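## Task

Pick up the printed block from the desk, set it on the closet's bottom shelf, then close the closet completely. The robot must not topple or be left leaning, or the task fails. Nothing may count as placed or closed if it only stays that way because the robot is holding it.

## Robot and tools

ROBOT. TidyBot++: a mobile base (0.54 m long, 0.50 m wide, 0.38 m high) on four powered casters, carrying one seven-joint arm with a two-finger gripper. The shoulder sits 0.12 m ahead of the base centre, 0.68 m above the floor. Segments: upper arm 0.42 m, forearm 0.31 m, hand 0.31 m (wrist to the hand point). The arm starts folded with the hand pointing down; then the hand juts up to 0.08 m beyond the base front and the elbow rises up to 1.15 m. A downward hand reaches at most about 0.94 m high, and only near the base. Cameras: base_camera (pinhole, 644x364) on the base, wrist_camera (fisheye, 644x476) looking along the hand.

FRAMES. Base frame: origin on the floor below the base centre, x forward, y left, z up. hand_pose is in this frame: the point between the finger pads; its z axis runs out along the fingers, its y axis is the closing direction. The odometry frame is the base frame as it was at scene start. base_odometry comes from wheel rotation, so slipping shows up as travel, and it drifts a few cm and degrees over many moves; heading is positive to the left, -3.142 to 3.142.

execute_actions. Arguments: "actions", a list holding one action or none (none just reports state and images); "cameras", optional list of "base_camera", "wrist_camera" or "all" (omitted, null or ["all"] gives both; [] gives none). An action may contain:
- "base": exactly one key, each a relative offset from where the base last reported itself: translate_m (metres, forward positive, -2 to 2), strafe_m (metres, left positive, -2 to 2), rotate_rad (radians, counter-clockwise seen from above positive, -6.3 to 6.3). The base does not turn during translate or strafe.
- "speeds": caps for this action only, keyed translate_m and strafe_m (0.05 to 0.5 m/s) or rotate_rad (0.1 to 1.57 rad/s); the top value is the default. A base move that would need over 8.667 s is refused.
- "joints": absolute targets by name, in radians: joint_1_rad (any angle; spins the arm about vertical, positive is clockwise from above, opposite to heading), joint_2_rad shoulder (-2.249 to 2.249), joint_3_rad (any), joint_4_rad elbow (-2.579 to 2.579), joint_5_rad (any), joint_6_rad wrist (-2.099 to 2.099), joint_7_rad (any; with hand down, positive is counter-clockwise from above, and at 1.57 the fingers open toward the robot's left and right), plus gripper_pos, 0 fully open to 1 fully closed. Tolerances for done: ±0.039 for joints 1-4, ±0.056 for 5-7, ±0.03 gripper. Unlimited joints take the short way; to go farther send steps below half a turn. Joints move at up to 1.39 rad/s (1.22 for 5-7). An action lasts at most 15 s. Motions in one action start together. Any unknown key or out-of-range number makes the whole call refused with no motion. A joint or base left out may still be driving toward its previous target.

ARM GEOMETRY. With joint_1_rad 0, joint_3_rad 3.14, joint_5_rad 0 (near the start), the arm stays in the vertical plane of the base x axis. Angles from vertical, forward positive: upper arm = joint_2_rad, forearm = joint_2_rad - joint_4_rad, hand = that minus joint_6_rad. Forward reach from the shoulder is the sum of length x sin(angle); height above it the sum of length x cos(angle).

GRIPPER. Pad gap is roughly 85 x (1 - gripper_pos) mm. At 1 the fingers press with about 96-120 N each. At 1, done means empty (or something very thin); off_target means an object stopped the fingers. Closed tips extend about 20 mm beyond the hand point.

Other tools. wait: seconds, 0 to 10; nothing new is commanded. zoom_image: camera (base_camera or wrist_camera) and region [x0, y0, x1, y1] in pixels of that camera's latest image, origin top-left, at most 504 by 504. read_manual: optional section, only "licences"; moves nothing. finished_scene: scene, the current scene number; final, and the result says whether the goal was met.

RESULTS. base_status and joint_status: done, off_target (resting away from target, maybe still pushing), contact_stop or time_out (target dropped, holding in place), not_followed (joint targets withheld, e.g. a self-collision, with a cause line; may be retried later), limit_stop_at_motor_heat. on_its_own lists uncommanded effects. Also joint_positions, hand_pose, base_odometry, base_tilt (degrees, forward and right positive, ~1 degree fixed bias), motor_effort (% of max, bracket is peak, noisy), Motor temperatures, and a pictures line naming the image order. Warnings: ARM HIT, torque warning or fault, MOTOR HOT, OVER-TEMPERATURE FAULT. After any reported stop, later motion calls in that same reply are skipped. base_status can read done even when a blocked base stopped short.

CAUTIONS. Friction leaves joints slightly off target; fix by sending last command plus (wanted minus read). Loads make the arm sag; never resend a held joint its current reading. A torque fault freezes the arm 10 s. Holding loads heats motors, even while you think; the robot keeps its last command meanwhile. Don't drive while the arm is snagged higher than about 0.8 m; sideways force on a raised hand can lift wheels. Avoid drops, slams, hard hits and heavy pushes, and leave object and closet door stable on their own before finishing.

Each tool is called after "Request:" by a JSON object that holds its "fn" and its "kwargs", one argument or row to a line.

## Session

Request:
{"fn": "execute_actions", "kwargs": {
  "actions": [
    {"joints": {"joint_6_rad": 0.63}}
  ]
}}

Scene clock: 1.73 s.
Motor temperatures (°C, as the motors report them): [25 31 24 32 33 34 31]
base_odometry: x=+0.000 y=+0.000 heading=+0.000 (m, m, rad; odometry frame)
base_tilt: forward=-0.4 right=+0.7 (deg)
base_status: not commanded
joint_positions: joint_1_rad=+0.032 joint_2_rad=-0.311 joint_3_rad=+3.103 joint_4_rad=-2.536 joint_5_rad=-0.017 joint_6_rad=+0.627 joint_7_rad=+1.630 gripper_pos=+0.000
joint_status: all done
motor_effort: joint_1_rad=+0(0) joint_2_rad=-6(7) joint_3_rad=+0(0) joint_4_rad=+20(21) joint_5_rad=+1(1) joint_6_rad=+9(9) joint_7_rad=+1(0) (%)
hand_pose: x=+0.5506 y=+0.0024 z=+0.8822 quat_wxyz=(+0.022, +0.717, +0.018, +0.697) (m; base frame)
pictures: base_camera, wrist_camera
Images, in order (width x height): base_camera 644x364, wrist_camera 644x476.

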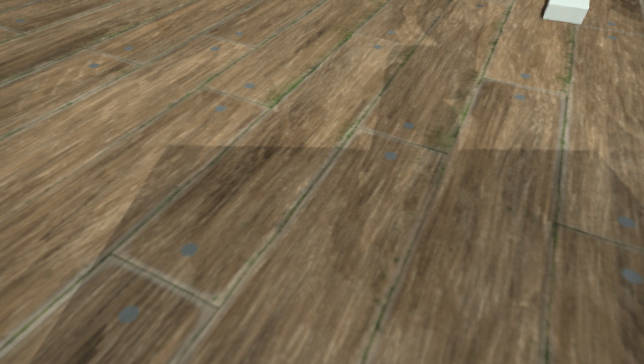

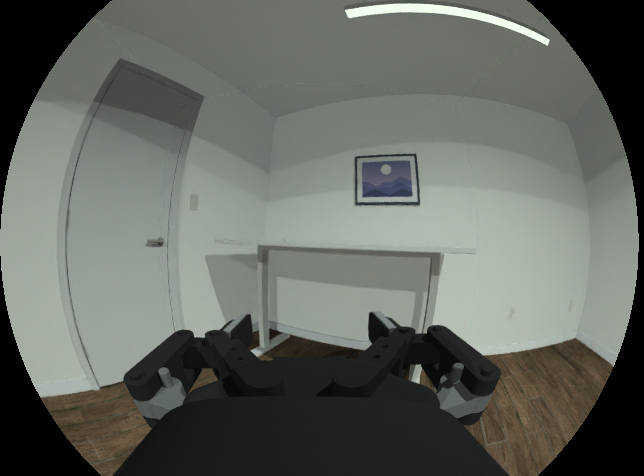

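Request:
{"fn": "execute_actions", "kwargs": {
  "actions": [
    {"base": {"rotate_rad": 2.74}}
  ]
}}

Scene clock: 7.97 s.
Motor temperatures (°C, as the motors report them): [25 31 24 32 33 34 31]
base_odometry: x=+0.000 y=+0.000 heading=+2.740 (m, m, rad; odometry frame)
base_tilt: forward=-0.4 right=+0.7 (deg)
base_status: done
joint_positions: joint_1_rad=+0.032 joint_2_rad=-0.311 joint_3_rad=+3.103 joint_4_rad=-2.536 joint_5_rad=-0.017 joint_6_rad=+0.627 joint_7_rad=+1.630 gripper_pos=+0.000
joint_status: not commanded
motor_effort: joint_1_rad=+0(2) joint_2_rad=-6(7) joint_3_rad=+0(2) joint_4_rad=+20(21) joint_5_rad=+1(2) joint_6_rad=+9(9) joint_7_rad=+0(0) (%)
hand_pose: x=+0.5506 y=+0.0024 z=+0.8822 quat_wxyz=(+0.022, +0.717, +0.018, +0.697) (m; base frame)
pictures: base_camera, wrist_camera
Images, in order (width x height): base_camera 644x364, wrist_camera 644x476.

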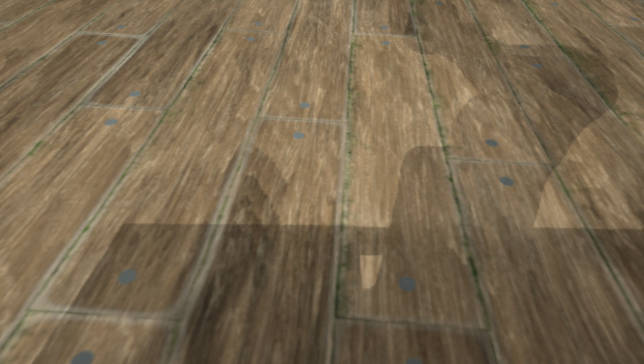

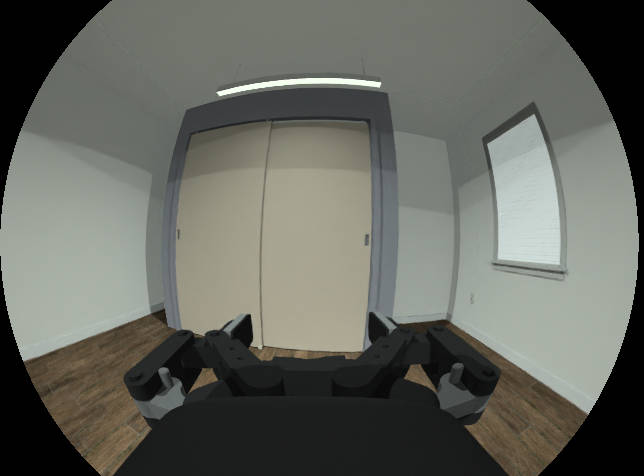

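Request:
{"fn": "execute_actions", "kwargs": {
  "actions": [
    {"base": {"rotate_rad": -0.073}, "joints": {"joint_1_rad": 0.0, "joint_3_rad": 3.14, "joint_5_rad": 0.0, "joint_2_rad": -0.1, "joint_4_rad": -1.92, "joint_6_rad": 0.25, "joint_7_rad": 0.0, "gripper_pos": 1.0}}
  ],
  "cameras": []
}}

Request:
{"fn": "execute_actions", "kwargs": {
  "actions": [
    {"base": {"strafe_m": -0.24}}
  ],
  "cameras": []
}}

Request:
{"fn": "execute_actions", "kwargs": {
  "actions": [
    {"base": {"translate_m": 0.95}}
  ]
}}

Scene clock: 18.30 s.
Motor temperatures (°C, as the motors report them): [25 30 24 32 33 34 31]
base_odometry: x=+0.000 y=+0.000 heading=+2.667 (m, m, rad; odometry frame)
base_tilt: forward=-0.4 right=+0.7 (deg)
base_status: done
joint_positions: joint_1_rad=+0.012 joint_2_rad=-0.121 joint_3_rad=+3.121 joint_4_rad=-1.939 joint_5_rad=-0.017 joint_6_rad=+0.276 joint_7_rad=+0.030 gripper_pos=+0.999
joint_status: all done
motor_effort: joint_1_rad=+0(1) joint_2_rad=-15(15) joint_3_rad=+0(2) joint_4_rad=+24(23) joint_5_rad=+1(0) joint_6_rad=+9(9) joint_7_rad=+0(0) (%)
hand_pose: x=+0.6840 y=+0.0054 z=+1.0316 quat_wxyz=(-0.504, +0.498, -0.488, +0.510) (m; base frame)
pictures: none
No camera images: the call's "cameras" was empty. Leave "cameras" out to get every camera's image.

Scene clock: 20.03 s.
Motor temperatures (°C, as the motors report them): [25 30 24 32 33 34 31]
base_odometry: x=+0.109 y=+0.214 heading=+2.668 (m, m, rad; odometry frame)
base_tilt: forward=-0.4 right=+0.7 (deg)
base_status: done
joint_positions: joint_1_rad=+0.005 joint_2_rad=-0.121 joint_3_rad=+3.133 joint_4_rad=-1.939 joint_5_rad=-0.017 joint_6_rad=+0.276 joint_7_rad=+0.030 gripper_pos=+0.999
joint_status: not commanded
motor_effort: joint_1_rad=-1(1) joint_2_rad=-15(15) joint_3_rad=-1(2) joint_4_rad=+24(24) joint_5_rad=+1(2) joint_6_rad=+8(9) joint_7_rad=+0(0) (%)
hand_pose: x=+0.6842 y=+0.0026 z=+1.0316 quat_wxyz=(-0.503, +0.496, -0.489, +0.511) (m; base frame)
pictures: none
No camera images: the call's "cameras" was empty. Leave "cameras" out to get every camera's image.

Scene clock: 23.30 s.
Motor temperatures (°C, as the motors report them): [25 30 24 32 33 34 31]
base_odometry: x=-0.736 y=+0.648 heading=+2.668 (m, m, rad; odometry frame)
base_tilt: forward=-0.4 right=+0.7 (deg)
base_status: done
joint_positions: joint_1_rad=+0.005 joint_2_rad=-0.110 joint_3_rad=+3.133 joint_4_rad=-1.937 joint_5_rad=-0.017 joint_6_rad=+0.272 joint_7_rad=+0.030 gripper_pos=+0.999
joint_status: not commanded
motor_effort: joint_1_rad=+1(1) joint_2_rad=-15(17) joint_3_rad=+0(1) joint_4_rad=+24(25) joint_5_rad=+1(1) joint_6_rad=+9(9) joint_7_rad=+1(0) (%)
hand_pose: x=+0.6882 y=+0.0026 z=+1.0250 quat_wxyz=(-0.500, +0.500, -0.493, +0.508) (m; base frame)
pictures: base_camera, wrist_camera
Images, in order (width x height): base_camera 644x364, wrist_camera 644x476.

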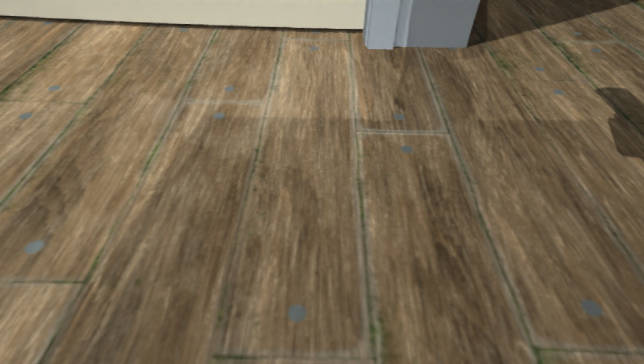

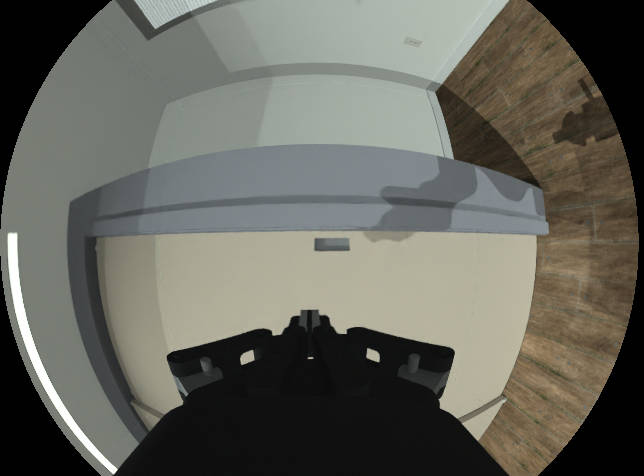

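Request:
{"fn": "execute_actions", "kwargs": {
  "actions": [
    {"base": {"rotate_rad": -0.05}, "joints": {"joint_4_rad": -2.095, "joint_6_rad": 0.425}, "speeds": {"rotate_rad": 0.3}}
  ],
  "cameras": []
}}

Request:
{"fn": "execute_actions", "kwargs": {
  "actions": [
    {"base": {"translate_m": 0.25}, "speeds": {"translate_m": 0.25}}
  ]
}}

Scene clock: 31.83 s.
Motor temperatures (°C, as the motors report them): [25 30 24 32 33 34 31]
base_odometry: x=-0.736 y=+0.648 heading=+2.618 (m, m, rad; odometry frame)
base_tilt: forward=-0.4 right=+0.7 (deg)
base_status: done
joint_positions: joint_1_rad=+0.004 joint_2_rad=-0.110 joint_3_rad=+3.138 joint_4_rad=-2.080 joint_5_rad=-0.017 joint_6_rad=+0.400 joint_7_rad=+0.030 gripper_pos=+0.999
joint_status: all done
motor_effort: joint_1_rad=+0(2) joint_2_rad=-15(16) joint_3_rad=+0(2) joint_4_rad=+23(25) joint_5_rad=+1(1) joint_6_rad=+8(9) joint_7_rad=+0(0) (%)
hand_pose: x=+0.6738 y=-0.0010 z=+0.9777 quat_wxyz=(-0.494, +0.502, -0.498, +0.505) (m; base frame)
pictures: none
No camera images: the call's "cameras" was empty. Leave "cameras" out to get every camera's image.

Scene clock: 33.70 s.
Motor temperatures (°C, as the motors report them): [25 30 24 32 33 34 31]
base_odometry: x=-0.952 y=+0.773 heading=+2.617 (m, m, rad; odometry frame)
base_tilt: forward=-0.4 right=+0.7 (deg)
base_status: done
joint_positions: joint_1_rad=+0.004 joint_2_rad=-0.107 joint_3_rad=+3.138 joint_4_rad=-2.080 joint_5_rad=-0.017 joint_6_rad=+0.402 joint_7_rad=+0.030 gripper_pos=+0.999
joint_status: not commanded
motor_effort: joint_1_rad=+0(1) joint_2_rad=-14(17) joint_3_rad=+0(1) joint_4_rad=+23(24) joint_5_rad=+1(2) joint_6_rad=+9(9) joint_7_rad=+0(1) (%)
hand_pose: x=+0.6745 y=-0.0010 z=+0.9770 quat_wxyz=(-0.494, +0.502, -0.498, +0.505) (m; base frame)
pictures: base_camera, wrist_camera
Images, in order (width x height): base_camera 644x364, wrist_camera 644x476.

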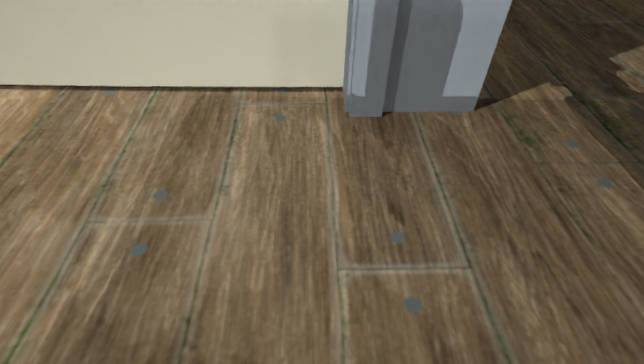

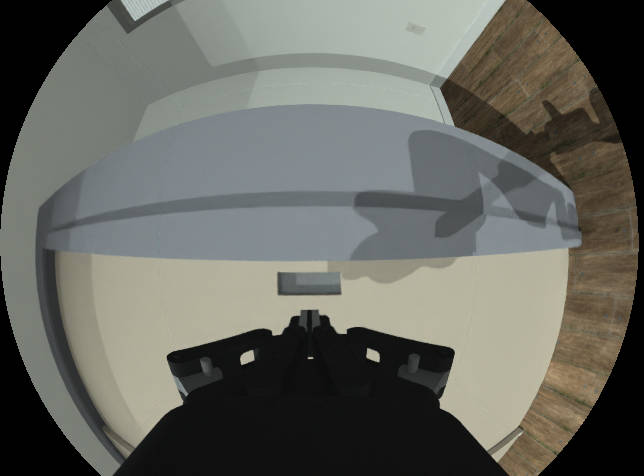

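Request:
{"fn": "execute_actions", "kwargs": {
  "actions": [
    {"base": {"translate_m": 0.08}, "speeds": {"translate_m": 0.1}}
  ],
  "cameras": ["wrist_camera"]
}}

Scene clock: 38.50 s.
Motor temperatures (°C, as the motors report them): [25 30 24 32 33 34 31]
base_odometry: x=-1.022 y=+0.813 heading=+2.617 (m, m, rad; odometry frame)
base_tilt: forward=-0.4 right=+0.7 (deg)
base_status: done
joint_positions: joint_1_rad=+0.004 joint_2_rad=-0.105 joint_3_rad=+3.138 joint_4_rad=-2.080 joint_5_rad=-0.017 joint_6_rad=+0.402 joint_7_rad=+0.030 gripper_pos=+0.999
joint_status: not commanded
motor_effort: joint_1_rad=+0(0) joint_2_rad=-15(18) joint_3_rad=+0(1) joint_4_rad=+23(23) joint_5_rad=+1(2) joint_6_rad=+9(10) joint_7_rad=+0(0) (%)
hand_pose: x=+0.6750 y=-0.0010 z=+0.9760 quat_wxyz=(-0.494, +0.502, -0.499, +0.505) (m; base frame)
pictures: wrist_camera
Images, in order (width x height): wrist_camera 644x476.

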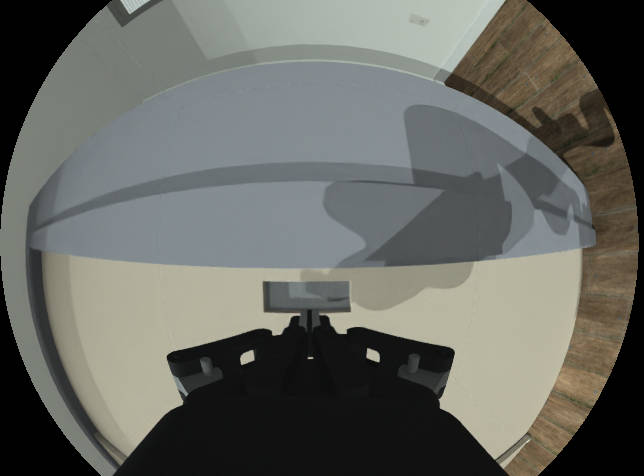

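Request:
{"fn": "execute_actions", "kwargs": {
  "actions": [
    {"base": {"strafe_m": -0.006}, "speeds": {"strafe_m": 0.05}}
  ],
  "cameras": []
}}

Request:
{"fn": "execute_actions", "kwargs": {
  "actions": [
    {"base": {"translate_m": 0.045}, "speeds": {"translate_m": 0.05}}
  ],
  "cameras": ["wrist_camera"]
}}

Scene clock: 43.83 s.
Motor temperatures (°C, as the motors report them): [25 30 24 32 33 34 31]
base_odometry: x=-1.019 y=+0.818 heading=+2.617 (m, m, rad; odometry frame)
base_tilt: forward=-0.4 right=+0.7 (deg)
base_status: done
joint_positions: joint_1_rad=+0.004 joint_2_rad=-0.105 joint_3_rad=+3.138 joint_4_rad=-2.080 joint_5_rad=-0.017 joint_6_rad=+0.402 joint_7_rad=+0.030 gripper_pos=+0.999
joint_status: not commanded
motor_effort: joint_1_rad=-1(1) joint_2_rad=-15(16) joint_3_rad=+0(3) joint_4_rad=+23(23) joint_5_rad=+1(3) joint_6_rad=+9(9) joint_7_rad=+0(0) (%)
hand_pose: x=+0.6750 y=-0.0008 z=+0.9760 quat_wxyz=(-0.494, +0.502, -0.499, +0.505) (m; base frame)
pictures: none
No camera images: the call's "cameras" was empty. Leave "cameras" out to get every camera's image.

Scene clock: 45.20 s.
Motor temperatures (°C, as the motors report them): [25 30 24 32 33 34 31]
base_odometry: x=-1.058 y=+0.841 heading=+2.617 (m, m, rad; odometry frame)
base_tilt: forward=-0.4 right=+0.7 (deg)
base_status: done
joint_positions: joint_1_rad=+0.004 joint_2_rad=-0.105 joint_3_rad=+3.138 joint_4_rad=-2.080 joint_5_rad=-0.017 joint_6_rad=+0.402 joint_7_rad=+0.030 gripper_pos=+0.999
joint_status: not commanded
motor_effort: joint_1_rad=-1(1) joint_2_rad=-15(17) joint_3_rad=+0(1) joint_4_rad=+23(23) joint_5_rad=+2(1) joint_6_rad=+9(9) joint_7_rad=+0(0) (%)
hand_pose: x=+0.6751 y=-0.0008 z=+0.9759 quat_wxyz=(-0.494, +0.502, -0.499, +0.505) (m; base frame)
pictures: wrist_camera
Images, in order (width x height): wrist_camera 644x476.

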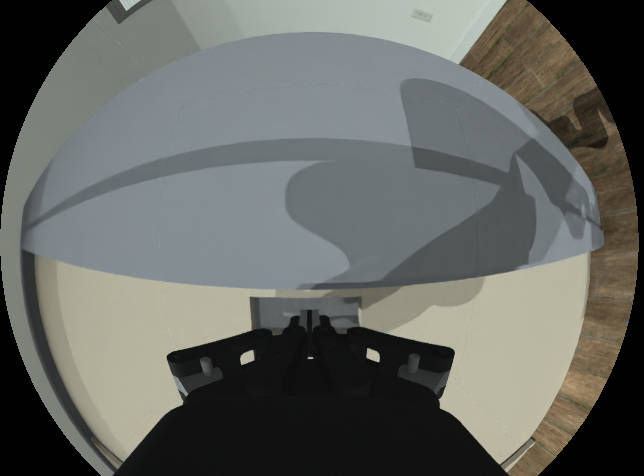

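Request:
{"fn": "execute_actions", "kwargs": {
  "actions": [
    {"base": {"strafe_m": 0.1}, "speeds": {"strafe_m": 0.08}}
  ]
}}

Scene clock: 49.47 s.
Motor temperatures (°C, as the motors report them): [25 30 24 32 33 34 31]
base_odometry: x=-1.108 y=+0.755 heading=+2.617 (m, m, rad; odometry frame)
base_tilt: forward=-0.4 right=+0.7 (deg)
base_status: done
joint_positions: joint_1_rad=+0.003 joint_2_rad=-0.105 joint_3_rad=+3.138 joint_4_rad=-2.080 joint_5_rad=-0.017 joint_6_rad=+0.402 joint_7_rad=+0.030 gripper_pos=+0.999
joint_status: not commanded
motor_effort: joint_1_rad=+0(1) joint_2_rad=-15(15) joint_3_rad=+0(2) joint_4_rad=+23(23) joint_5_rad=+1(2) joint_6_rad=+8(9) joint_7_rad=+0(0) (%)
hand_pose: x=+0.6751 y=-0.0003 z=+0.9759 quat_wxyz=(-0.494, +0.503, -0.498, +0.505) (m; base frame)
pictures: base_camera, wrist_camera
Images, in order (width x height): base_camera 644x364, wrist_camera 644x476.

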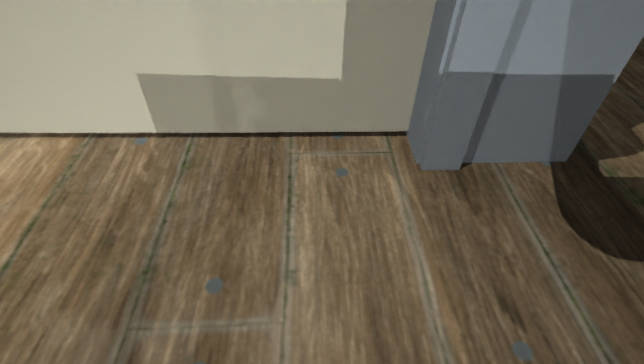

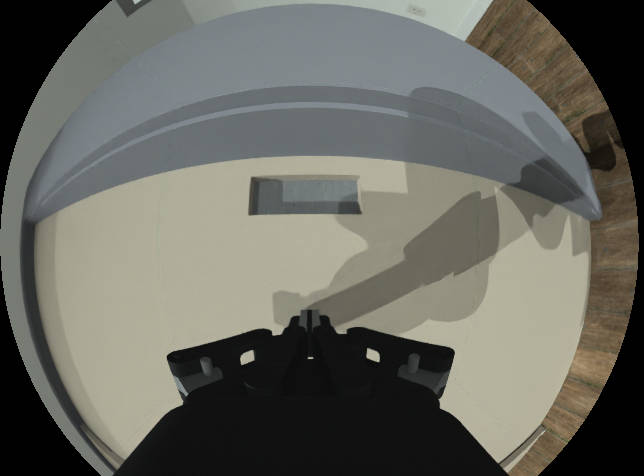

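Request:
{"fn": "execute_actions", "kwargs": {
  "actions": [
    {"base": {"strafe_m": -0.1}, "speeds": {"strafe_m": 0.1}}
  ],
  "cameras": []
}}

Request:
{"fn": "execute_actions", "kwargs": {
  "actions": [
    {"base": {"translate_m": 0.02}, "speeds": {"translate_m": 0.05}}
  ],
  "cameras": ["wrist_camera"]
}}

Scene clock: 53.50 s.
Motor temperatures (°C, as the motors report them): [25 30 24 32 33 34 31]
base_odometry: x=-1.058 y=+0.841 heading=+2.617 (m, m, rad; odometry frame)
base_tilt: forward=-0.4 right=+0.7 (deg)
base_status: done
joint_positions: joint_1_rad=+0.002 joint_2_rad=-0.105 joint_3_rad=+3.139 joint_4_rad=-2.080 joint_5_rad=-0.017 joint_6_rad=+0.403 joint_7_rad=+0.030 gripper_pos=+0.999
joint_status: not commanded
motor_effort: joint_1_rad=+0(2) joint_2_rad=-15(16) joint_3_rad=+0(2) joint_4_rad=+23(23) joint_5_rad=+1(2) joint_6_rad=+9(9) joint_7_rad=+1(1) (%)
hand_pose: x=+0.6751 y=+0.0001 z=+0.9759 quat_wxyz=(-0.495, +0.503, -0.498, +0.504) (m; base frame)
pictures: none
No camera images: the call's "cameras" was empty. Leave "cameras" out to get every camera's image.

Scene clock: 54.43 s.
Motor temperatures (°C, as the motors report them): [25 30 24 32 33 34 31]
base_odometry: x=-1.076 y=+0.851 heading=+2.617 (m, m, rad; odometry frame)
base_tilt: forward=-0.4 right=+0.7 (deg)
base_status: done
joint_positions: joint_1_rad=+0.002 joint_2_rad=-0.110 joint_3_rad=+3.139 joint_4_rad=-2.085 joint_5_rad=-0.017 joint_6_rad=+0.404 joint_7_rad=+0.030 gripper_pos=+0.999
joint_status: not commanded
motor_effort: joint_1_rad=+1(1) joint_2_rad=-14(15) joint_3_rad=+0(1) joint_4_rad=+23(26) joint_5_rad=+2(2) joint_6_rad=+9(9) joint_7_rad=+1(1) (%)
hand_pose: x=+0.6731 y=+0.0001 z=+0.9766 quat_wxyz=(-0.495, +0.502, -0.498, +0.505) (m; base frame)
pictures: wrist_camera
Images, in order (width x height): wrist_camera 644x476.

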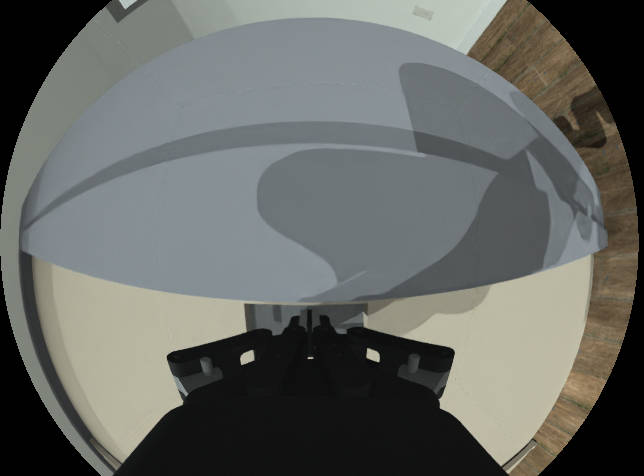

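Request:
{"fn": "execute_actions", "kwargs": {
  "actions": [
    {"base": {"strafe_m": 0.08}, "speeds": {"strafe_m": 0.08}}
  ]
}}

Scene clock: 58.70 s.
Motor temperatures (°C, as the motors report them): [25 30 24 32 33 34 31]
base_odometry: x=-1.116 y=+0.782 heading=+2.617 (m, m, rad; odometry frame)
base_tilt: forward=-0.4 right=+0.7 (deg)
base_status: done
joint_positions: joint_1_rad=+0.015 joint_2_rad=-0.114 joint_3_rad=+3.160 joint_4_rad=-2.089 joint_5_rad=-0.017 joint_6_rad=+0.404 joint_7_rad=+0.030 gripper_pos=+0.999
joint_status: not commanded
motor_effort: joint_1_rad=-2(9) joint_2_rad=-8(14) joint_3_rad=-1(9) joint_4_rad=+26(26) joint_5_rad=+3(4) joint_6_rad=+9(9) joint_7_rad=+0(0) (%)
hand_pose: x=+0.6713 y=-0.0200 z=+0.9763 quat_wxyz=(-0.487, +0.493, -0.507, +0.513) (m; base frame)
pictures: base_camera, wrist_camera
Images, in order (width x height): base_camera 644x364, wrist_camera 644x476.

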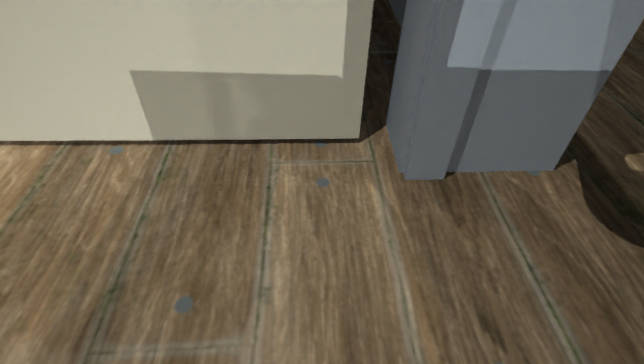

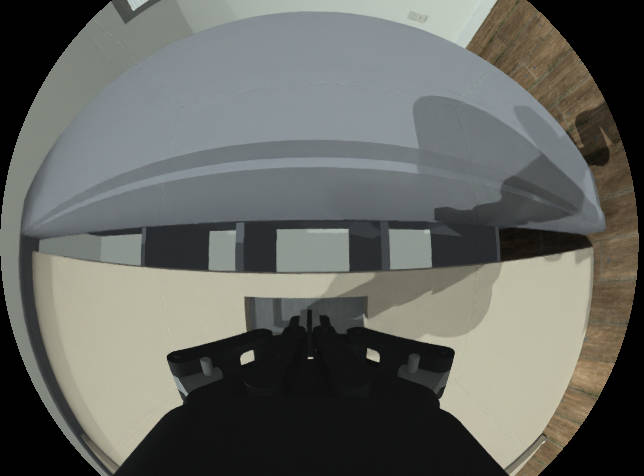

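Request:
{"fn": "execute_actions", "kwargs": {
  "actions": [
    {"base": {"translate_m": -0.006}, "speeds": {"translate_m": 0.05}}
  ],
  "cameras": []
}}

Request:
{"fn": "execute_actions", "kwargs": {
  "actions": [
    {"base": {"strafe_m": 0.4}, "speeds": {"strafe_m": 0.15}}
  ]
}}

Scene clock: 62.13 s.
Motor temperatures (°C, as the motors report them): [25 30 24 32 33 34 31]
base_odometry: x=-1.111 y=+0.779 heading=+2.617 (m, m, rad; odometry frame)
base_tilt: forward=-0.4 right=+0.7 (deg)
base_status: done
joint_positions: joint_1_rad=+0.013 joint_2_rad=-0.105 joint_3_rad=+3.159 joint_4_rad=-2.089 joint_5_rad=-0.017 joint_6_rad=+0.405 joint_7_rad=+0.030 gripper_pos=+0.999
joint_status: not commanded
motor_effort: joint_1_rad=-3(4) joint_2_rad=-15(17) joint_3_rad=-4(4) joint_4_rad=+22(26) joint_5_rad=+2(3) joint_6_rad=+9(9) joint_7_rad=+0(0) (%)
hand_pose: x=+0.6741 y=-0.0184 z=+0.9714 quat_wxyz=(-0.485, +0.496, -0.508, +0.510) (m; base frame)
pictures: none
No camera images: the call's "cameras" was empty. Leave "cameras" out to get every camera's image.

Scene clock: 65.53 s.
Motor temperatures (°C, as the motors report them): [25 30 24 32 33 34 31]
base_odometry: x=-1.311 y=+0.433 heading=+2.616 (m, m, rad; odometry frame)
base_tilt: forward=-0.5 right=+0.7 (deg)
base_status: done
joint_positions: joint_1_rad=+0.018 joint_2_rad=-0.138 joint_3_rad=+3.162 joint_4_rad=-2.120 joint_5_rad=-0.017 joint_6_rad=+0.405 joint_7_rad=+0.030 gripper_pos=+0.999
joint_status: not commanded
motor_effort: joint_1_rad=-2(11) joint_2_rad=-3(15) joint_3_rad=-2(12) joint_4_rad=+32(32) joint_5_rad=+2(6) joint_6_rad=+11(11) joint_7_rad=+0(1) (%)
hand_pose: x=+0.6603 y=-0.0223 z=+0.9711 quat_wxyz=(-0.484, +0.493, -0.510, +0.512) (m; base frame)
pictures: base_camera, wrist_camera
Images, in order (width x height): base_camera 644x364, wrist_camera 644x476.

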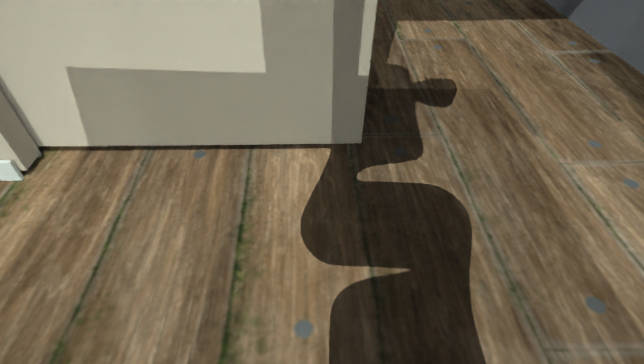

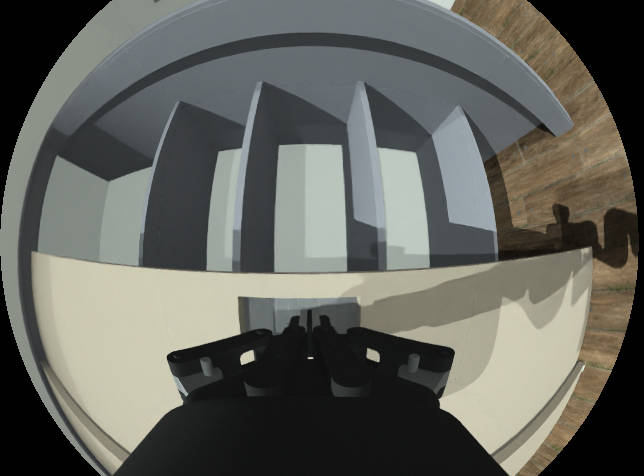

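Request:
{"fn": "execute_actions", "kwargs": {
  "actions": [
    {"base": {"translate_m": -0.3}}
  ],
  "cameras": []
}}

Request:
{"fn": "execute_actions", "kwargs": {
  "actions": [
    {"base": {"rotate_rad": -3.11}, "joints": {"joint_1_rad": 0.0, "joint_3_rad": 3.14, "joint_2_rad": 0.0, "joint_4_rad": -1.0, "joint_6_rad": -1.0, "joint_7_rad": 1.57, "gripper_pos": 0.0}}
  ],
  "cameras": []
}}

Request:
{"fn": "execute_actions", "kwargs": {
  "actions": [
    {"base": {"translate_m": 1.3}}
  ]
}}

Scene clock: 73.23 s.
Motor temperatures (°C, as the motors report them): [25 30 24 32 33 34 31]
base_odometry: x=-1.052 y=+0.282 heading=+2.616 (m, m, rad; odometry frame)
base_tilt: forward=-0.4 right=+0.7 (deg)
base_status: done
joint_positions: joint_1_rad=+0.010 joint_2_rad=-0.099 joint_3_rad=+3.157 joint_4_rad=-2.094 joint_5_rad=-0.017 joint_6_rad=+0.406 joint_7_rad=+0.030 gripper_pos=+0.999
joint_status: not commanded
motor_effort: joint_1_rad=+0(2) joint_2_rad=-14(18) joint_3_rad=+0(2) joint_4_rad=+23(31) joint_5_rad=+2(2) joint_6_rad=+9(10) joint_7_rad=+0(0) (%)
hand_pose: x=+0.6750 y=-0.0155 z=+0.9657 quat_wxyz=(-0.484, +0.500, -0.509, +0.507) (m; base frame)
pictures: none
No camera images: the call's "cameras" was empty. Leave "cameras" out to get every camera's image.

Scene clock: 76.50 s.
Motor temperatures (°C, as the motors report them): [25 30 24 32 33 34 31]
base_odometry: x=-1.051 y=+0.282 heading=-0.493 (m, m, rad; odometry frame)
base_tilt: forward=-0.4 right=+0.7 (deg)
base_status: done
joint_positions: joint_1_rad=+0.003 joint_2_rad=-0.008 joint_3_rad=+3.147 joint_4_rad=-1.023 joint_5_rad=-0.017 joint_6_rad=-0.974 joint_7_rad=+1.537 gripper_pos=+0.000
joint_status: all done
motor_effort: joint_1_rad=+0(1) joint_2_rad=-16(21) joint_3_rad=+0(3) joint_4_rad=+21(25) joint_5_rad=+1(0) joint_6_rad=+8(10) joint_7_rad=+0(0) (%)
hand_pose: x=+0.6671 y=+0.0013 z=+1.1421 quat_wxyz=(-0.015, +0.838, -0.018, +0.545) (m; base frame)
pictures: none
No camera images: the call's "cameras" was empty. Leave "cameras" out to get every camera's image.

Scene clock: 80.47 s.
Motor temperatures (°C, as the motors report them): [25 30 24 32 33 34 31]
base_odometry: x=+0.093 y=-0.335 heading=-0.494 (m, m, rad; odometry frame)
base_tilt: forward=-0.4 right=+0.7 (deg)
base_status: done
joint_positions: joint_1_rad=+0.003 joint_2_rad=-0.003 joint_3_rad=+3.147 joint_4_rad=-1.019 joint_5_rad=-0.017 joint_6_rad=-0.978 joint_7_rad=+1.537 gripper_pos=+0.000
joint_status: not commanded
motor_effort: joint_1_rad=+1(0) joint_2_rad=-18(19) joint_3_rad=+0(1) joint_4_rad=+22(22) joint_5_rad=+2(1) joint_6_rad=+7(8) joint_7_rad=+0(0) (%)
hand_pose: x=+0.6689 y=+0.0013 z=+1.1404 quat_wxyz=(-0.015, +0.840, -0.018, +0.543) (m; base frame)
pictures: base_camera, wrist_camera
Images, in order (width x height): base_camera 644x364, wrist_camera 644x476.

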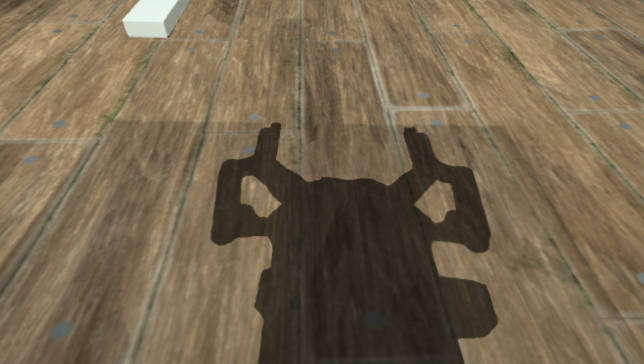

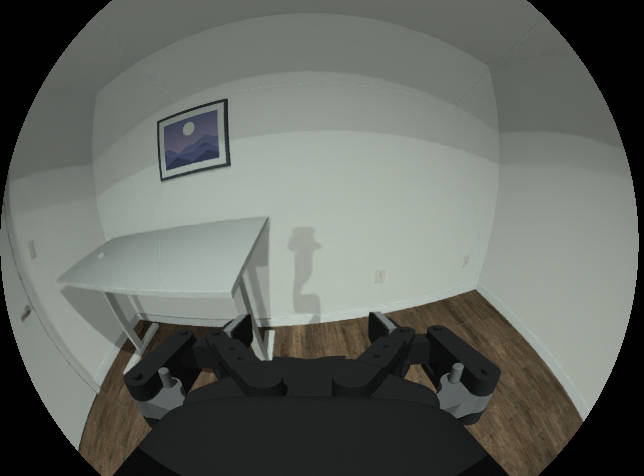

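Request:
{"fn": "execute_actions", "kwargs": {
  "actions": [
    {"base": {"strafe_m": 0.95}, "joints": {"joint_6_rad": -1.2}}
  ]
}}

Scene clock: 87.47 s.
Motor temperatures (°C, as the motors report them): [25 30 24 32 33 34 31]
base_odometry: x=+0.544 y=+0.502 heading=-0.494 (m, m, rad; odometry frame)
base_tilt: forward=-0.4 right=+0.7 (deg)
base_status: done
joint_positions: joint_1_rad=+0.002 joint_2_rad=-0.003 joint_3_rad=+3.146 joint_4_rad=-1.015 joint_5_rad=-0.017 joint_6_rad=-1.195 joint_7_rad=+1.537 gripper_pos=+0.000
joint_status: all done
motor_effort: joint_1_rad=-1(2) joint_2_rad=-16(17) joint_3_rad=+0(2) joint_4_rad=+20(22) joint_5_rad=+1(1) joint_6_rad=+7(9) joint_7_rad=+0(0) (%)
hand_pose: x=+0.6349 y=+0.0029 z=+1.0846 quat_wxyz=(-0.014, +0.892, -0.017, +0.451) (m; base frame)
pictures: base_camera, wrist_camera
Images, in order (width x height): base_camera 644x364, wrist_camera 644x476.

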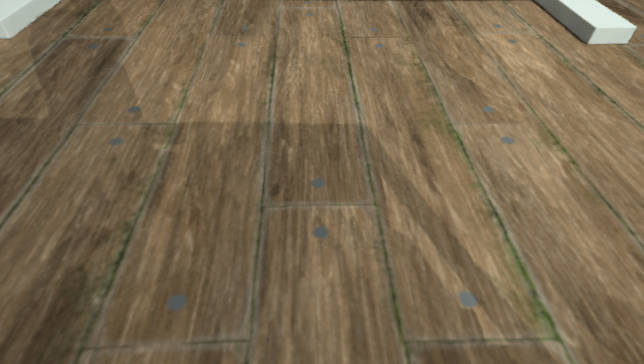

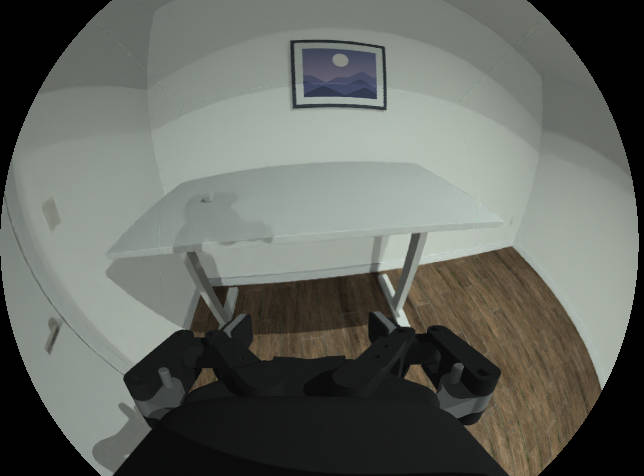

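Request:
{"fn": "execute_actions", "kwargs": {
  "actions": [
    {"base": {"strafe_m": 0.42}}
  ],
  "cameras": []
}}

Request:
{"fn": "execute_actions", "kwargs": {
  "actions": [
    {"base": {"translate_m": 0.25}, "speeds": {"translate_m": 0.25}}
  ]
}}

Scene clock: 98.93 s.
Motor temperatures (°C, as the motors report them): [25 30 24 32 33 34 31]
base_odometry: x=+0.743 y=+0.872 heading=-0.494 (m, m, rad; odometry frame)
base_tilt: forward=-0.4 right=+0.7 (deg)
base_status: done
joint_positions: joint_1_rad=-0.002 joint_2_rad=-0.003 joint_3_rad=+3.144 joint_4_rad=-1.015 joint_5_rad=-0.017 joint_6_rad=-1.195 joint_7_rad=+1.537 gripper_pos=+0.000
joint_status: not commanded
motor_effort: joint_1_rad=+1(2) joint_2_rad=-16(17) joint_3_rad=+0(2) joint_4_rad=+20(21) joint_5_rad=+2(0) joint_6_rad=+7(7) joint_7_rad=+0(0) (%)
hand_pose: x=+0.6348 y=+0.0059 z=+1.0846 quat_wxyz=(-0.016, +0.892, -0.015, +0.451) (m; base frame)
pictures: none
No camera images: the call's "cameras" was empty. Leave "cameras" out to get every camera's image.

Scene clock: 100.80 s.
Motor temperatures (°C, as the motors report them): [25 30 24 32 33 34 31]
base_odometry: x=+0.963 y=+0.753 heading=-0.494 (m, m, rad; odometry frame)
base_tilt: forward=-0.4 right=+0.7 (deg)
base_status: done
joint_positions: joint_1_rad=-0.002 joint_2_rad=-0.001 joint_3_rad=+3.144 joint_4_rad=-1.014 joint_5_rad=-0.017 joint_6_rad=-1.195 joint_7_rad=+1.537 gripper_pos=+0.000
joint_status: not commanded
motor_effort: joint_1_rad=+0(2) joint_2_rad=-17(19) joint_3_rad=+0(1) joint_4_rad=+21(21) joint_5_rad=+1(0) joint_6_rad=+7(7) joint_7_rad=+1(1) (%)
hand_pose: x=+0.6357 y=+0.0059 z=+1.0835 quat_wxyz=(-0.016, +0.893, -0.015, +0.450) (m; base frame)
pictures: base_camera, wrist_camera
Images, in order (width x height): base_camera 644x364, wrist_camera 644x476.

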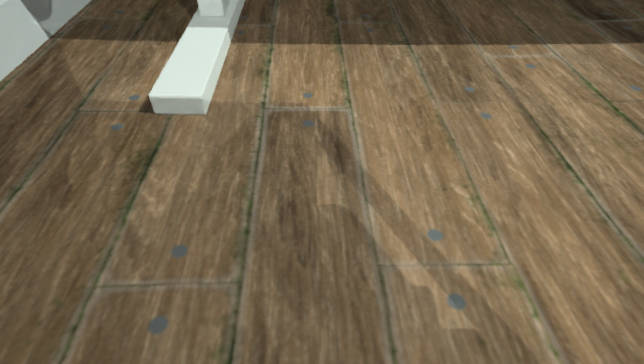

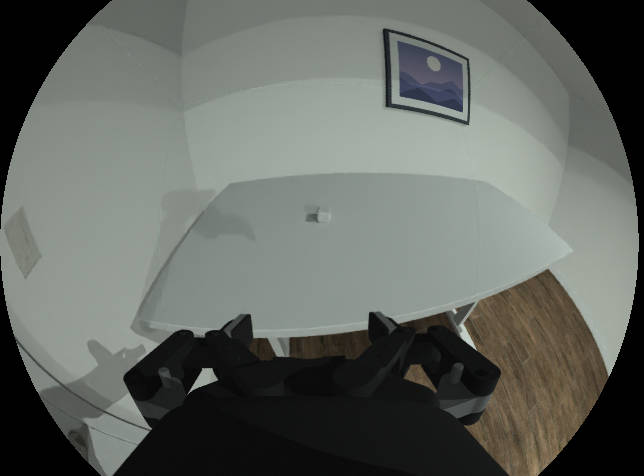

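Request:
{"fn": "zoom_image", "kwargs": {
  "camera": "wrist_camera",
  "region": [270, 180, 370, 250]
}}

Region (270, 180, 370, 250) of wrist_camera's 644x476 image, scaled by 5.040; it fills the top 353 rows of this view, and the rest is white.

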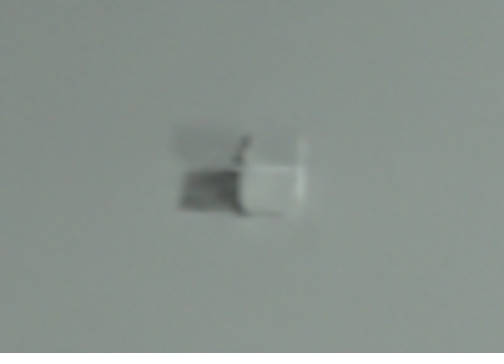

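Request:
{"fn": "execute_actions", "kwargs": {
  "actions": [
    {"joints": {"joint_2_rad": 0.5, "joint_4_rad": -0.76, "joint_6_rad": -0.84, "joint_7_rad": 1.57}}
  ],
  "cameras": ["wrist_camera"]
}}

Scene clock: 109.93 s.
Motor temperatures (°C, as the motors report them): [25 30 24 32 33 34 31]
base_odometry: x=+0.963 y=+0.753 heading=-0.494 (m, m, rad; odometry frame)
base_tilt: forward=-0.4 right=+0.7 (deg)
base_status: not commanded
joint_positions: joint_1_rad=-0.002 joint_2_rad=+0.504 joint_3_rad=+3.144 joint_4_rad=-0.782 joint_5_rad=-0.017 joint_6_rad=-0.865 joint_7_rad=+1.537 gripper_pos=+0.000
joint_status: all done
motor_effort: joint_1_rad=+1(0) joint_2_rad=-34(38) joint_3_rad=+0(0) joint_4_rad=+22(24) joint_5_rad=+1(1) joint_6_rad=+8(7) joint_7_rad=+0(0) (%)
hand_pose: x=+0.8842 y=+0.0054 z=+0.9678 quat_wxyz=(-0.016, +0.880, -0.016, +0.475) (m; base frame)
pictures: wrist_camera
Images, in order (width x height): wrist_camera 644x476.

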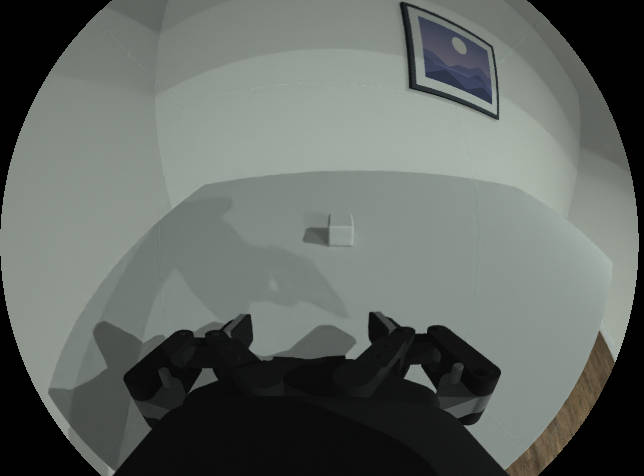

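Request:
{"fn": "execute_actions", "kwargs": {
  "actions": [
    {"base": {"strafe_m": -0.035}, "speeds": {"strafe_m": 0.1}}
  ],
  "cameras": []
}}

Request:
{"fn": "execute_actions", "kwargs": {
  "actions": [
    {"base": {"translate_m": 0.09}, "speeds": {"translate_m": 0.1}}
  ],
  "cameras": ["wrist_camera"]
}}

Scene clock: 119.47 s.
Motor temperatures (°C, as the motors report them): [25 30 24 32 33 34 31]
base_odometry: x=+0.947 y=+0.722 heading=-0.494 (m, m, rad; odometry frame)
base_tilt: forward=-0.4 right=+0.7 (deg)
base_status: done
joint_positions: joint_1_rad=+0.003 joint_2_rad=+0.504 joint_3_rad=+3.144 joint_4_rad=-0.782 joint_5_rad=-0.017 joint_6_rad=-0.865 joint_7_rad=+1.537 gripper_pos=+0.000
joint_status: not commanded
motor_effort: joint_1_rad=+0(3) joint_2_rad=-34(35) joint_3_rad=-1(2) joint_4_rad=+22(23) joint_5_rad=+2(1) joint_6_rad=+7(7) joint_7_rad=+0(1) (%)
hand_pose: x=+0.8844 y=+0.0019 z=+0.9682 quat_wxyz=(-0.015, +0.879, -0.019, +0.475) (m; base frame)
pictures: none
No camera images: the call's "cameras" was empty. Leave "cameras" out to get every camera's image.

Scene clock: 120.93 s.
Motor temperatures (°C, as the motors report them): [25 30 24 32 33 34 31]
base_odometry: x=+1.026 y=+0.680 heading=-0.494 (m, m, rad; odometry frame)
base_tilt: forward=-0.4 right=+0.7 (deg)
base_status: done
joint_positions: joint_1_rad=+0.003 joint_2_rad=+0.503 joint_3_rad=+3.144 joint_4_rad=-0.780 joint_5_rad=-0.017 joint_6_rad=-0.863 joint_7_rad=+1.537 gripper_pos=+0.000
joint_status: not commanded
motor_effort: joint_1_rad=+0(1) joint_2_rad=-35(38) joint_3_rad=+0(1) joint_4_rad=+23(24) joint_5_rad=+2(1) joint_6_rad=+8(8) joint_7_rad=+0(0) (%)
hand_pose: x=+0.8846 y=+0.0019 z=+0.9699 quat_wxyz=(-0.015, +0.879, -0.019, +0.477) (m; base frame)
pictures: wrist_camera
Images, in order (width x height): wrist_camera 644x476.

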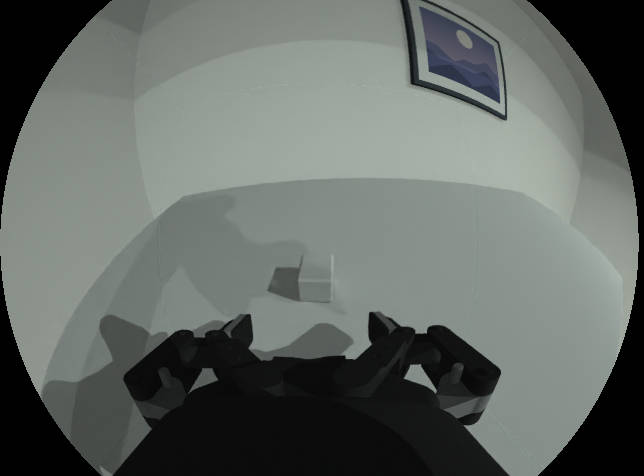

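Request:
{"fn": "execute_actions", "kwargs": {
  "actions": [
    {"base": {"translate_m": 0.045}, "joints": {"joint_4_rad": -0.74}, "speeds": {"translate_m": 0.08}}
  ],
  "cameras": ["wrist_camera"]
}}

Scene clock: 128.20 s.
Motor temperatures (°C, as the motors report them): [25 31 24 32 33 34 31]
base_odometry: x=+1.066 y=+0.658 heading=-0.494 (m, m, rad; odometry frame)
base_tilt: forward=-0.4 right=+0.7 (deg)
base_status: done
joint_positions: joint_1_rad=+0.003 joint_2_rad=+0.503 joint_3_rad=+3.144 joint_4_rad=-0.759 joint_5_rad=-0.017 joint_6_rad=-0.863 joint_7_rad=+1.537 gripper_pos=+0.000
joint_status: all done
motor_effort: joint_1_rad=+0(1) joint_2_rad=-35(37) joint_3_rad=+0(1) joint_4_rad=+22(24) joint_5_rad=+1(2) joint_6_rad=+8(8) joint_7_rad=+1(0) (%)
hand_pose: x=+0.8863 y=+0.0019 z=+0.9820 quat_wxyz=(-0.015, +0.873, -0.018, +0.486) (m; base frame)
pictures: wrist_camera
Images, in order (width x height): wrist_camera 644x476.

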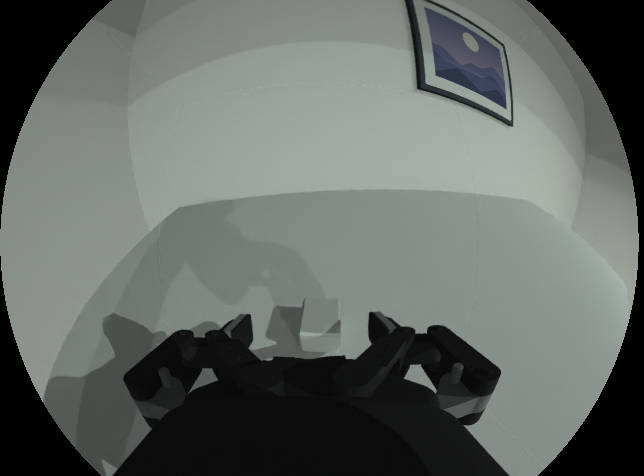

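Request:
{"fn": "execute_actions", "kwargs": {
  "actions": [
    {"joints": {"gripper_pos": 1.0}}
  ],
  "cameras": ["wrist_camera"]
}}

Scene clock: 130.77 s.
Motor temperatures (°C, as the motors report them): [25 31 24 32 33 34 31]
base_odometry: x=+1.066 y=+0.658 heading=-0.494 (m, m, rad; odometry frame)
base_tilt: forward=-0.4 right=+0.7 (deg)
base_status: not commanded
joint_positions: joint_1_rad=+0.003 joint_2_rad=+0.503 joint_3_rad=+3.144 joint_4_rad=-0.758 joint_5_rad=-0.017 joint_6_rad=-0.862 joint_7_rad=+1.537 gripper_pos=+0.745
joint_status: gripper_pos off_target (ended at +0.745, target +1.000)
motor_effort: joint_1_rad=-1(1) joint_2_rad=-35(35) joint_3_rad=+0(0) joint_4_rad=+23(23) joint_5_rad=+2(0) joint_6_rad=+7(8) joint_7_rad=+0(0) (%)
hand_pose: x=+0.8864 y=+0.0019 z=+0.9825 quat_wxyz=(-0.015, +0.873, -0.018, +0.487) (m; base frame)
pictures: wrist_camera
Images, in order (width x height): wrist_camera 644x476.

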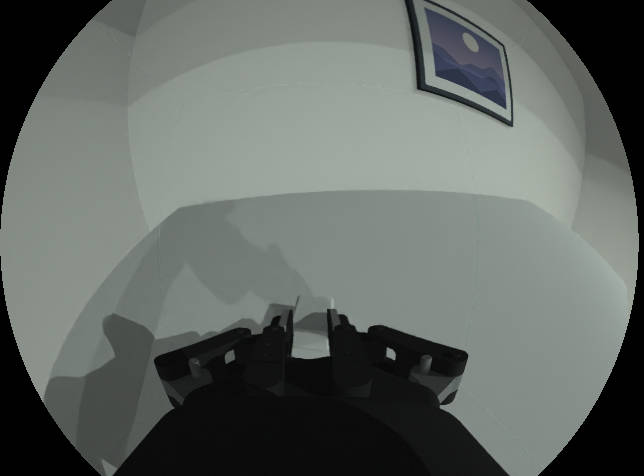

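Request:
{"fn": "execute_actions", "kwargs": {
  "actions": [
    {"joints": {"joint_4_rad": -0.6}}
  ],
  "cameras": []
}}

Request:
{"fn": "execute_actions", "kwargs": {
  "actions": [
    {"base": {"translate_m": -0.6}}
  ],
  "cameras": ["wrist_camera"]
}}

Scene clock: 134.47 s.
Motor temperatures (°C, as the motors report them): [25 31 24 32 33 34 31]
base_odometry: x=+1.066 y=+0.658 heading=-0.494 (m, m, rad; odometry frame)
base_tilt: forward=-0.4 right=+0.7 (deg)
base_status: not commanded
joint_positions: joint_1_rad=+0.003 joint_2_rad=+0.501 joint_3_rad=+3.144 joint_4_rad=-0.614 joint_5_rad=-0.017 joint_6_rad=-0.862 joint_7_rad=+1.537 gripper_pos=+0.745
joint_status: all done
motor_effort: joint_1_rad=+1(0) joint_2_rad=-34(36) joint_3_rad=+0(0) joint_4_rad=+22(24) joint_5_rad=+1(1) joint_6_rad=+8(8) joint_7_rad=+1(0) (%)
hand_pose: x=+0.8895 y=+0.0020 z=+1.0657 quat_wxyz=(-0.016, +0.835, -0.017, +0.549) (m; base frame)
pictures: none
No camera images: the call's "cameras" was empty. Leave "cameras" out to get every camera's image.

Scene clock: 137.10 s.
Motor temperatures (°C, as the motors report them): [25 31 24 32 33 34 31]
base_odometry: x=+0.537 y=+0.942 heading=-0.494 (m, m, rad; odometry frame)
base_tilt: forward=-0.4 right=+0.7 (deg)
base_status: done
joint_positions: joint_1_rad=+0.002 joint_2_rad=+0.500 joint_3_rad=+3.144 joint_4_rad=-0.614 joint_5_rad=-0.016 joint_6_rad=-0.861 joint_7_rad=+1.537 gripper_pos=+0.745
joint_status: not commanded
motor_effort: joint_1_rad=+0(3) joint_2_rad=-36(39) joint_3_rad=+0(1) joint_4_rad=+23(24) joint_5_rad=+1(1) joint_6_rad=+8(9) joint_7_rad=+1(0) (%)
hand_pose: x=+0.8893 y=+0.0028 z=+1.0669 quat_wxyz=(-0.016, +0.835, -0.016, +0.550) (m; base frame)
pictures: wrist_camera
Images, in order (width x height): wrist_camera 644x476.

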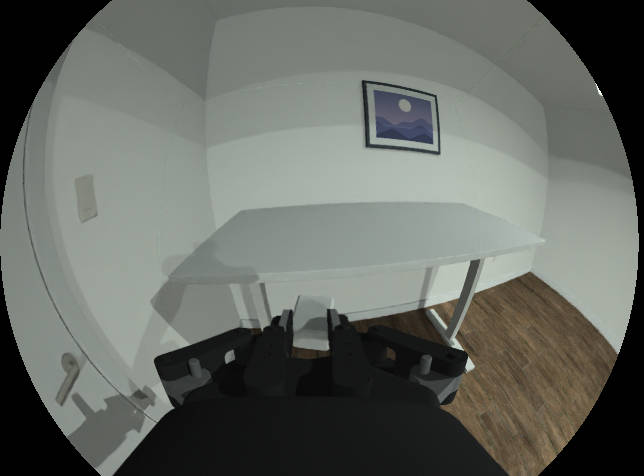

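Request:
{"fn": "execute_actions", "kwargs": {
  "actions": [
    {"base": {"rotate_rad": -3.14}}
  ],
  "cameras": []
}}

Request:
{"fn": "execute_actions", "kwargs": {
  "actions": [
    {"base": {"strafe_m": 1.03}, "joints": {"joint_2_rad": 1.2, "joint_4_rad": -0.847, "joint_6_rad": -0.073}}
  ],
  "cameras": []
}}

Request:
{"fn": "execute_actions", "kwargs": {
  "actions": [
    {"base": {"translate_m": 0.6}}
  ]
}}

Scene clock: 149.77 s.
Motor temperatures (°C, as the motors report them): [25 31 24 32 33 34 31]
base_odometry: x=+0.537 y=+0.942 heading=+2.649 (m, m, rad; odometry frame)
base_tilt: forward=-0.4 right=+0.7 (deg)
base_status: done
joint_positions: joint_1_rad=+0.002 joint_2_rad=+0.511 joint_3_rad=+3.144 joint_4_rad=-0.614 joint_5_rad=-0.016 joint_6_rad=-0.861 joint_7_rad=+1.537 gripper_pos=+0.745
joint_status: not commanded
motor_effort: joint_1_rad=+0(5) joint_2_rad=-34(39) joint_3_rad=+0(3) joint_4_rad=+22(23) joint_5_rad=+0(0) joint_6_rad=+8(8) joint_7_rad=+0(0) (%)
hand_pose: x=+0.8933 y=+0.0025 z=+1.0587 quat_wxyz=(-0.016, +0.837, -0.017, +0.546) (m; base frame)
pictures: none
No camera images: the call's "cameras" was empty. Leave "cameras" out to get every camera's image.

Scene clock: 153.37 s.
Motor temperatures (°C, as the motors report them): [25 31 24 32 33 34 31]
base_odometry: x=+0.049 y=+0.035 heading=+2.649 (m, m, rad; odometry frame)
base_tilt: forward=-0.4 right=+0.7 (deg)
base_status: done
joint_positions: joint_1_rad=-0.004 joint_2_rad=+1.203 joint_3_rad=+3.144 joint_4_rad=-0.843 joint_5_rad=-0.016 joint_6_rad=-0.098 joint_7_rad=+1.537 gripper_pos=+0.745
joint_status: all done
motor_effort: joint_1_rad=+0(3) joint_2_rad=-49(56) joint_3_rad=+0(2) joint_4_rad=+22(25) joint_5_rad=+1(1) joint_6_rad=+7(9) joint_7_rad=+0(1) (%)
hand_pose: x=+1.0529 y=+0.0043 z=+0.5207 quat_wxyz=(-0.013, +0.878, -0.020, +0.479) (m; base frame)
pictures: none
No camera images: the call's "cameras" was empty. Leave "cameras" out to get every camera's image.

Scene clock: 155.90 s.
Motor temperatures (°C, as the motors report them): [25 31 24 32 33 34 31]
base_odometry: x=-0.480 y=+0.319 heading=+2.649 (m, m, rad; odometry frame)
base_tilt: forward=-0.4 right=+0.7 (deg)
base_status: done
joint_positions: joint_1_rad=-0.004 joint_2_rad=+1.203 joint_3_rad=+3.144 joint_4_rad=-0.843 joint_5_rad=-0.016 joint_6_rad=-0.096 joint_7_rad=+1.537 gripper_pos=+0.745
joint_status: not commanded
motor_effort: joint_1_rad=-1(2) joint_2_rad=-49(51) joint_3_rad=-1(1) joint_4_rad=+22(23) joint_5_rad=+2(1) joint_6_rad=+7(8) joint_7_rad=+0(0) (%)
hand_pose: x=+1.0532 y=+0.0042 z=+0.5213 quat_wxyz=(-0.013, +0.877, -0.020, +0.479) (m; base frame)
pictures: base_camera, wrist_camera
Images, in order (width x height): base_camera 644x364, wrist_camera 644x476.

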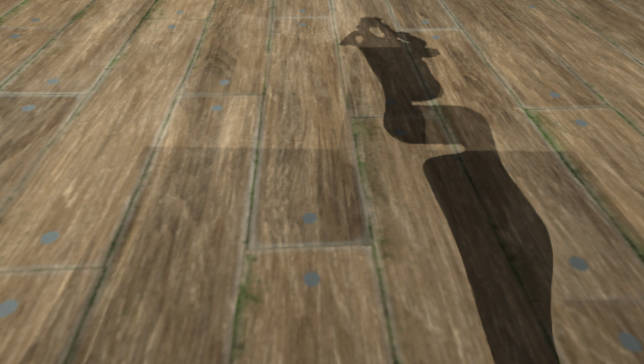

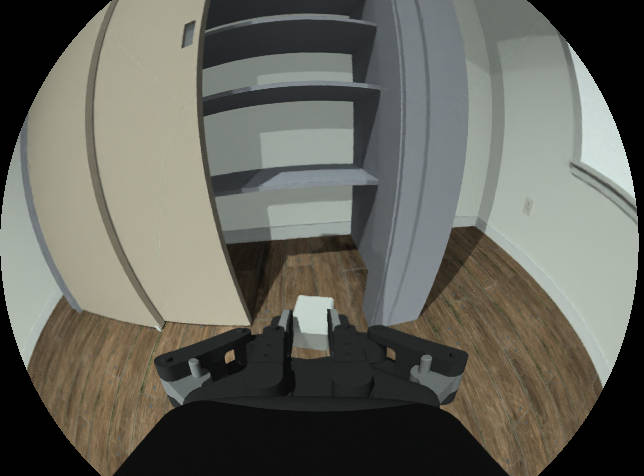

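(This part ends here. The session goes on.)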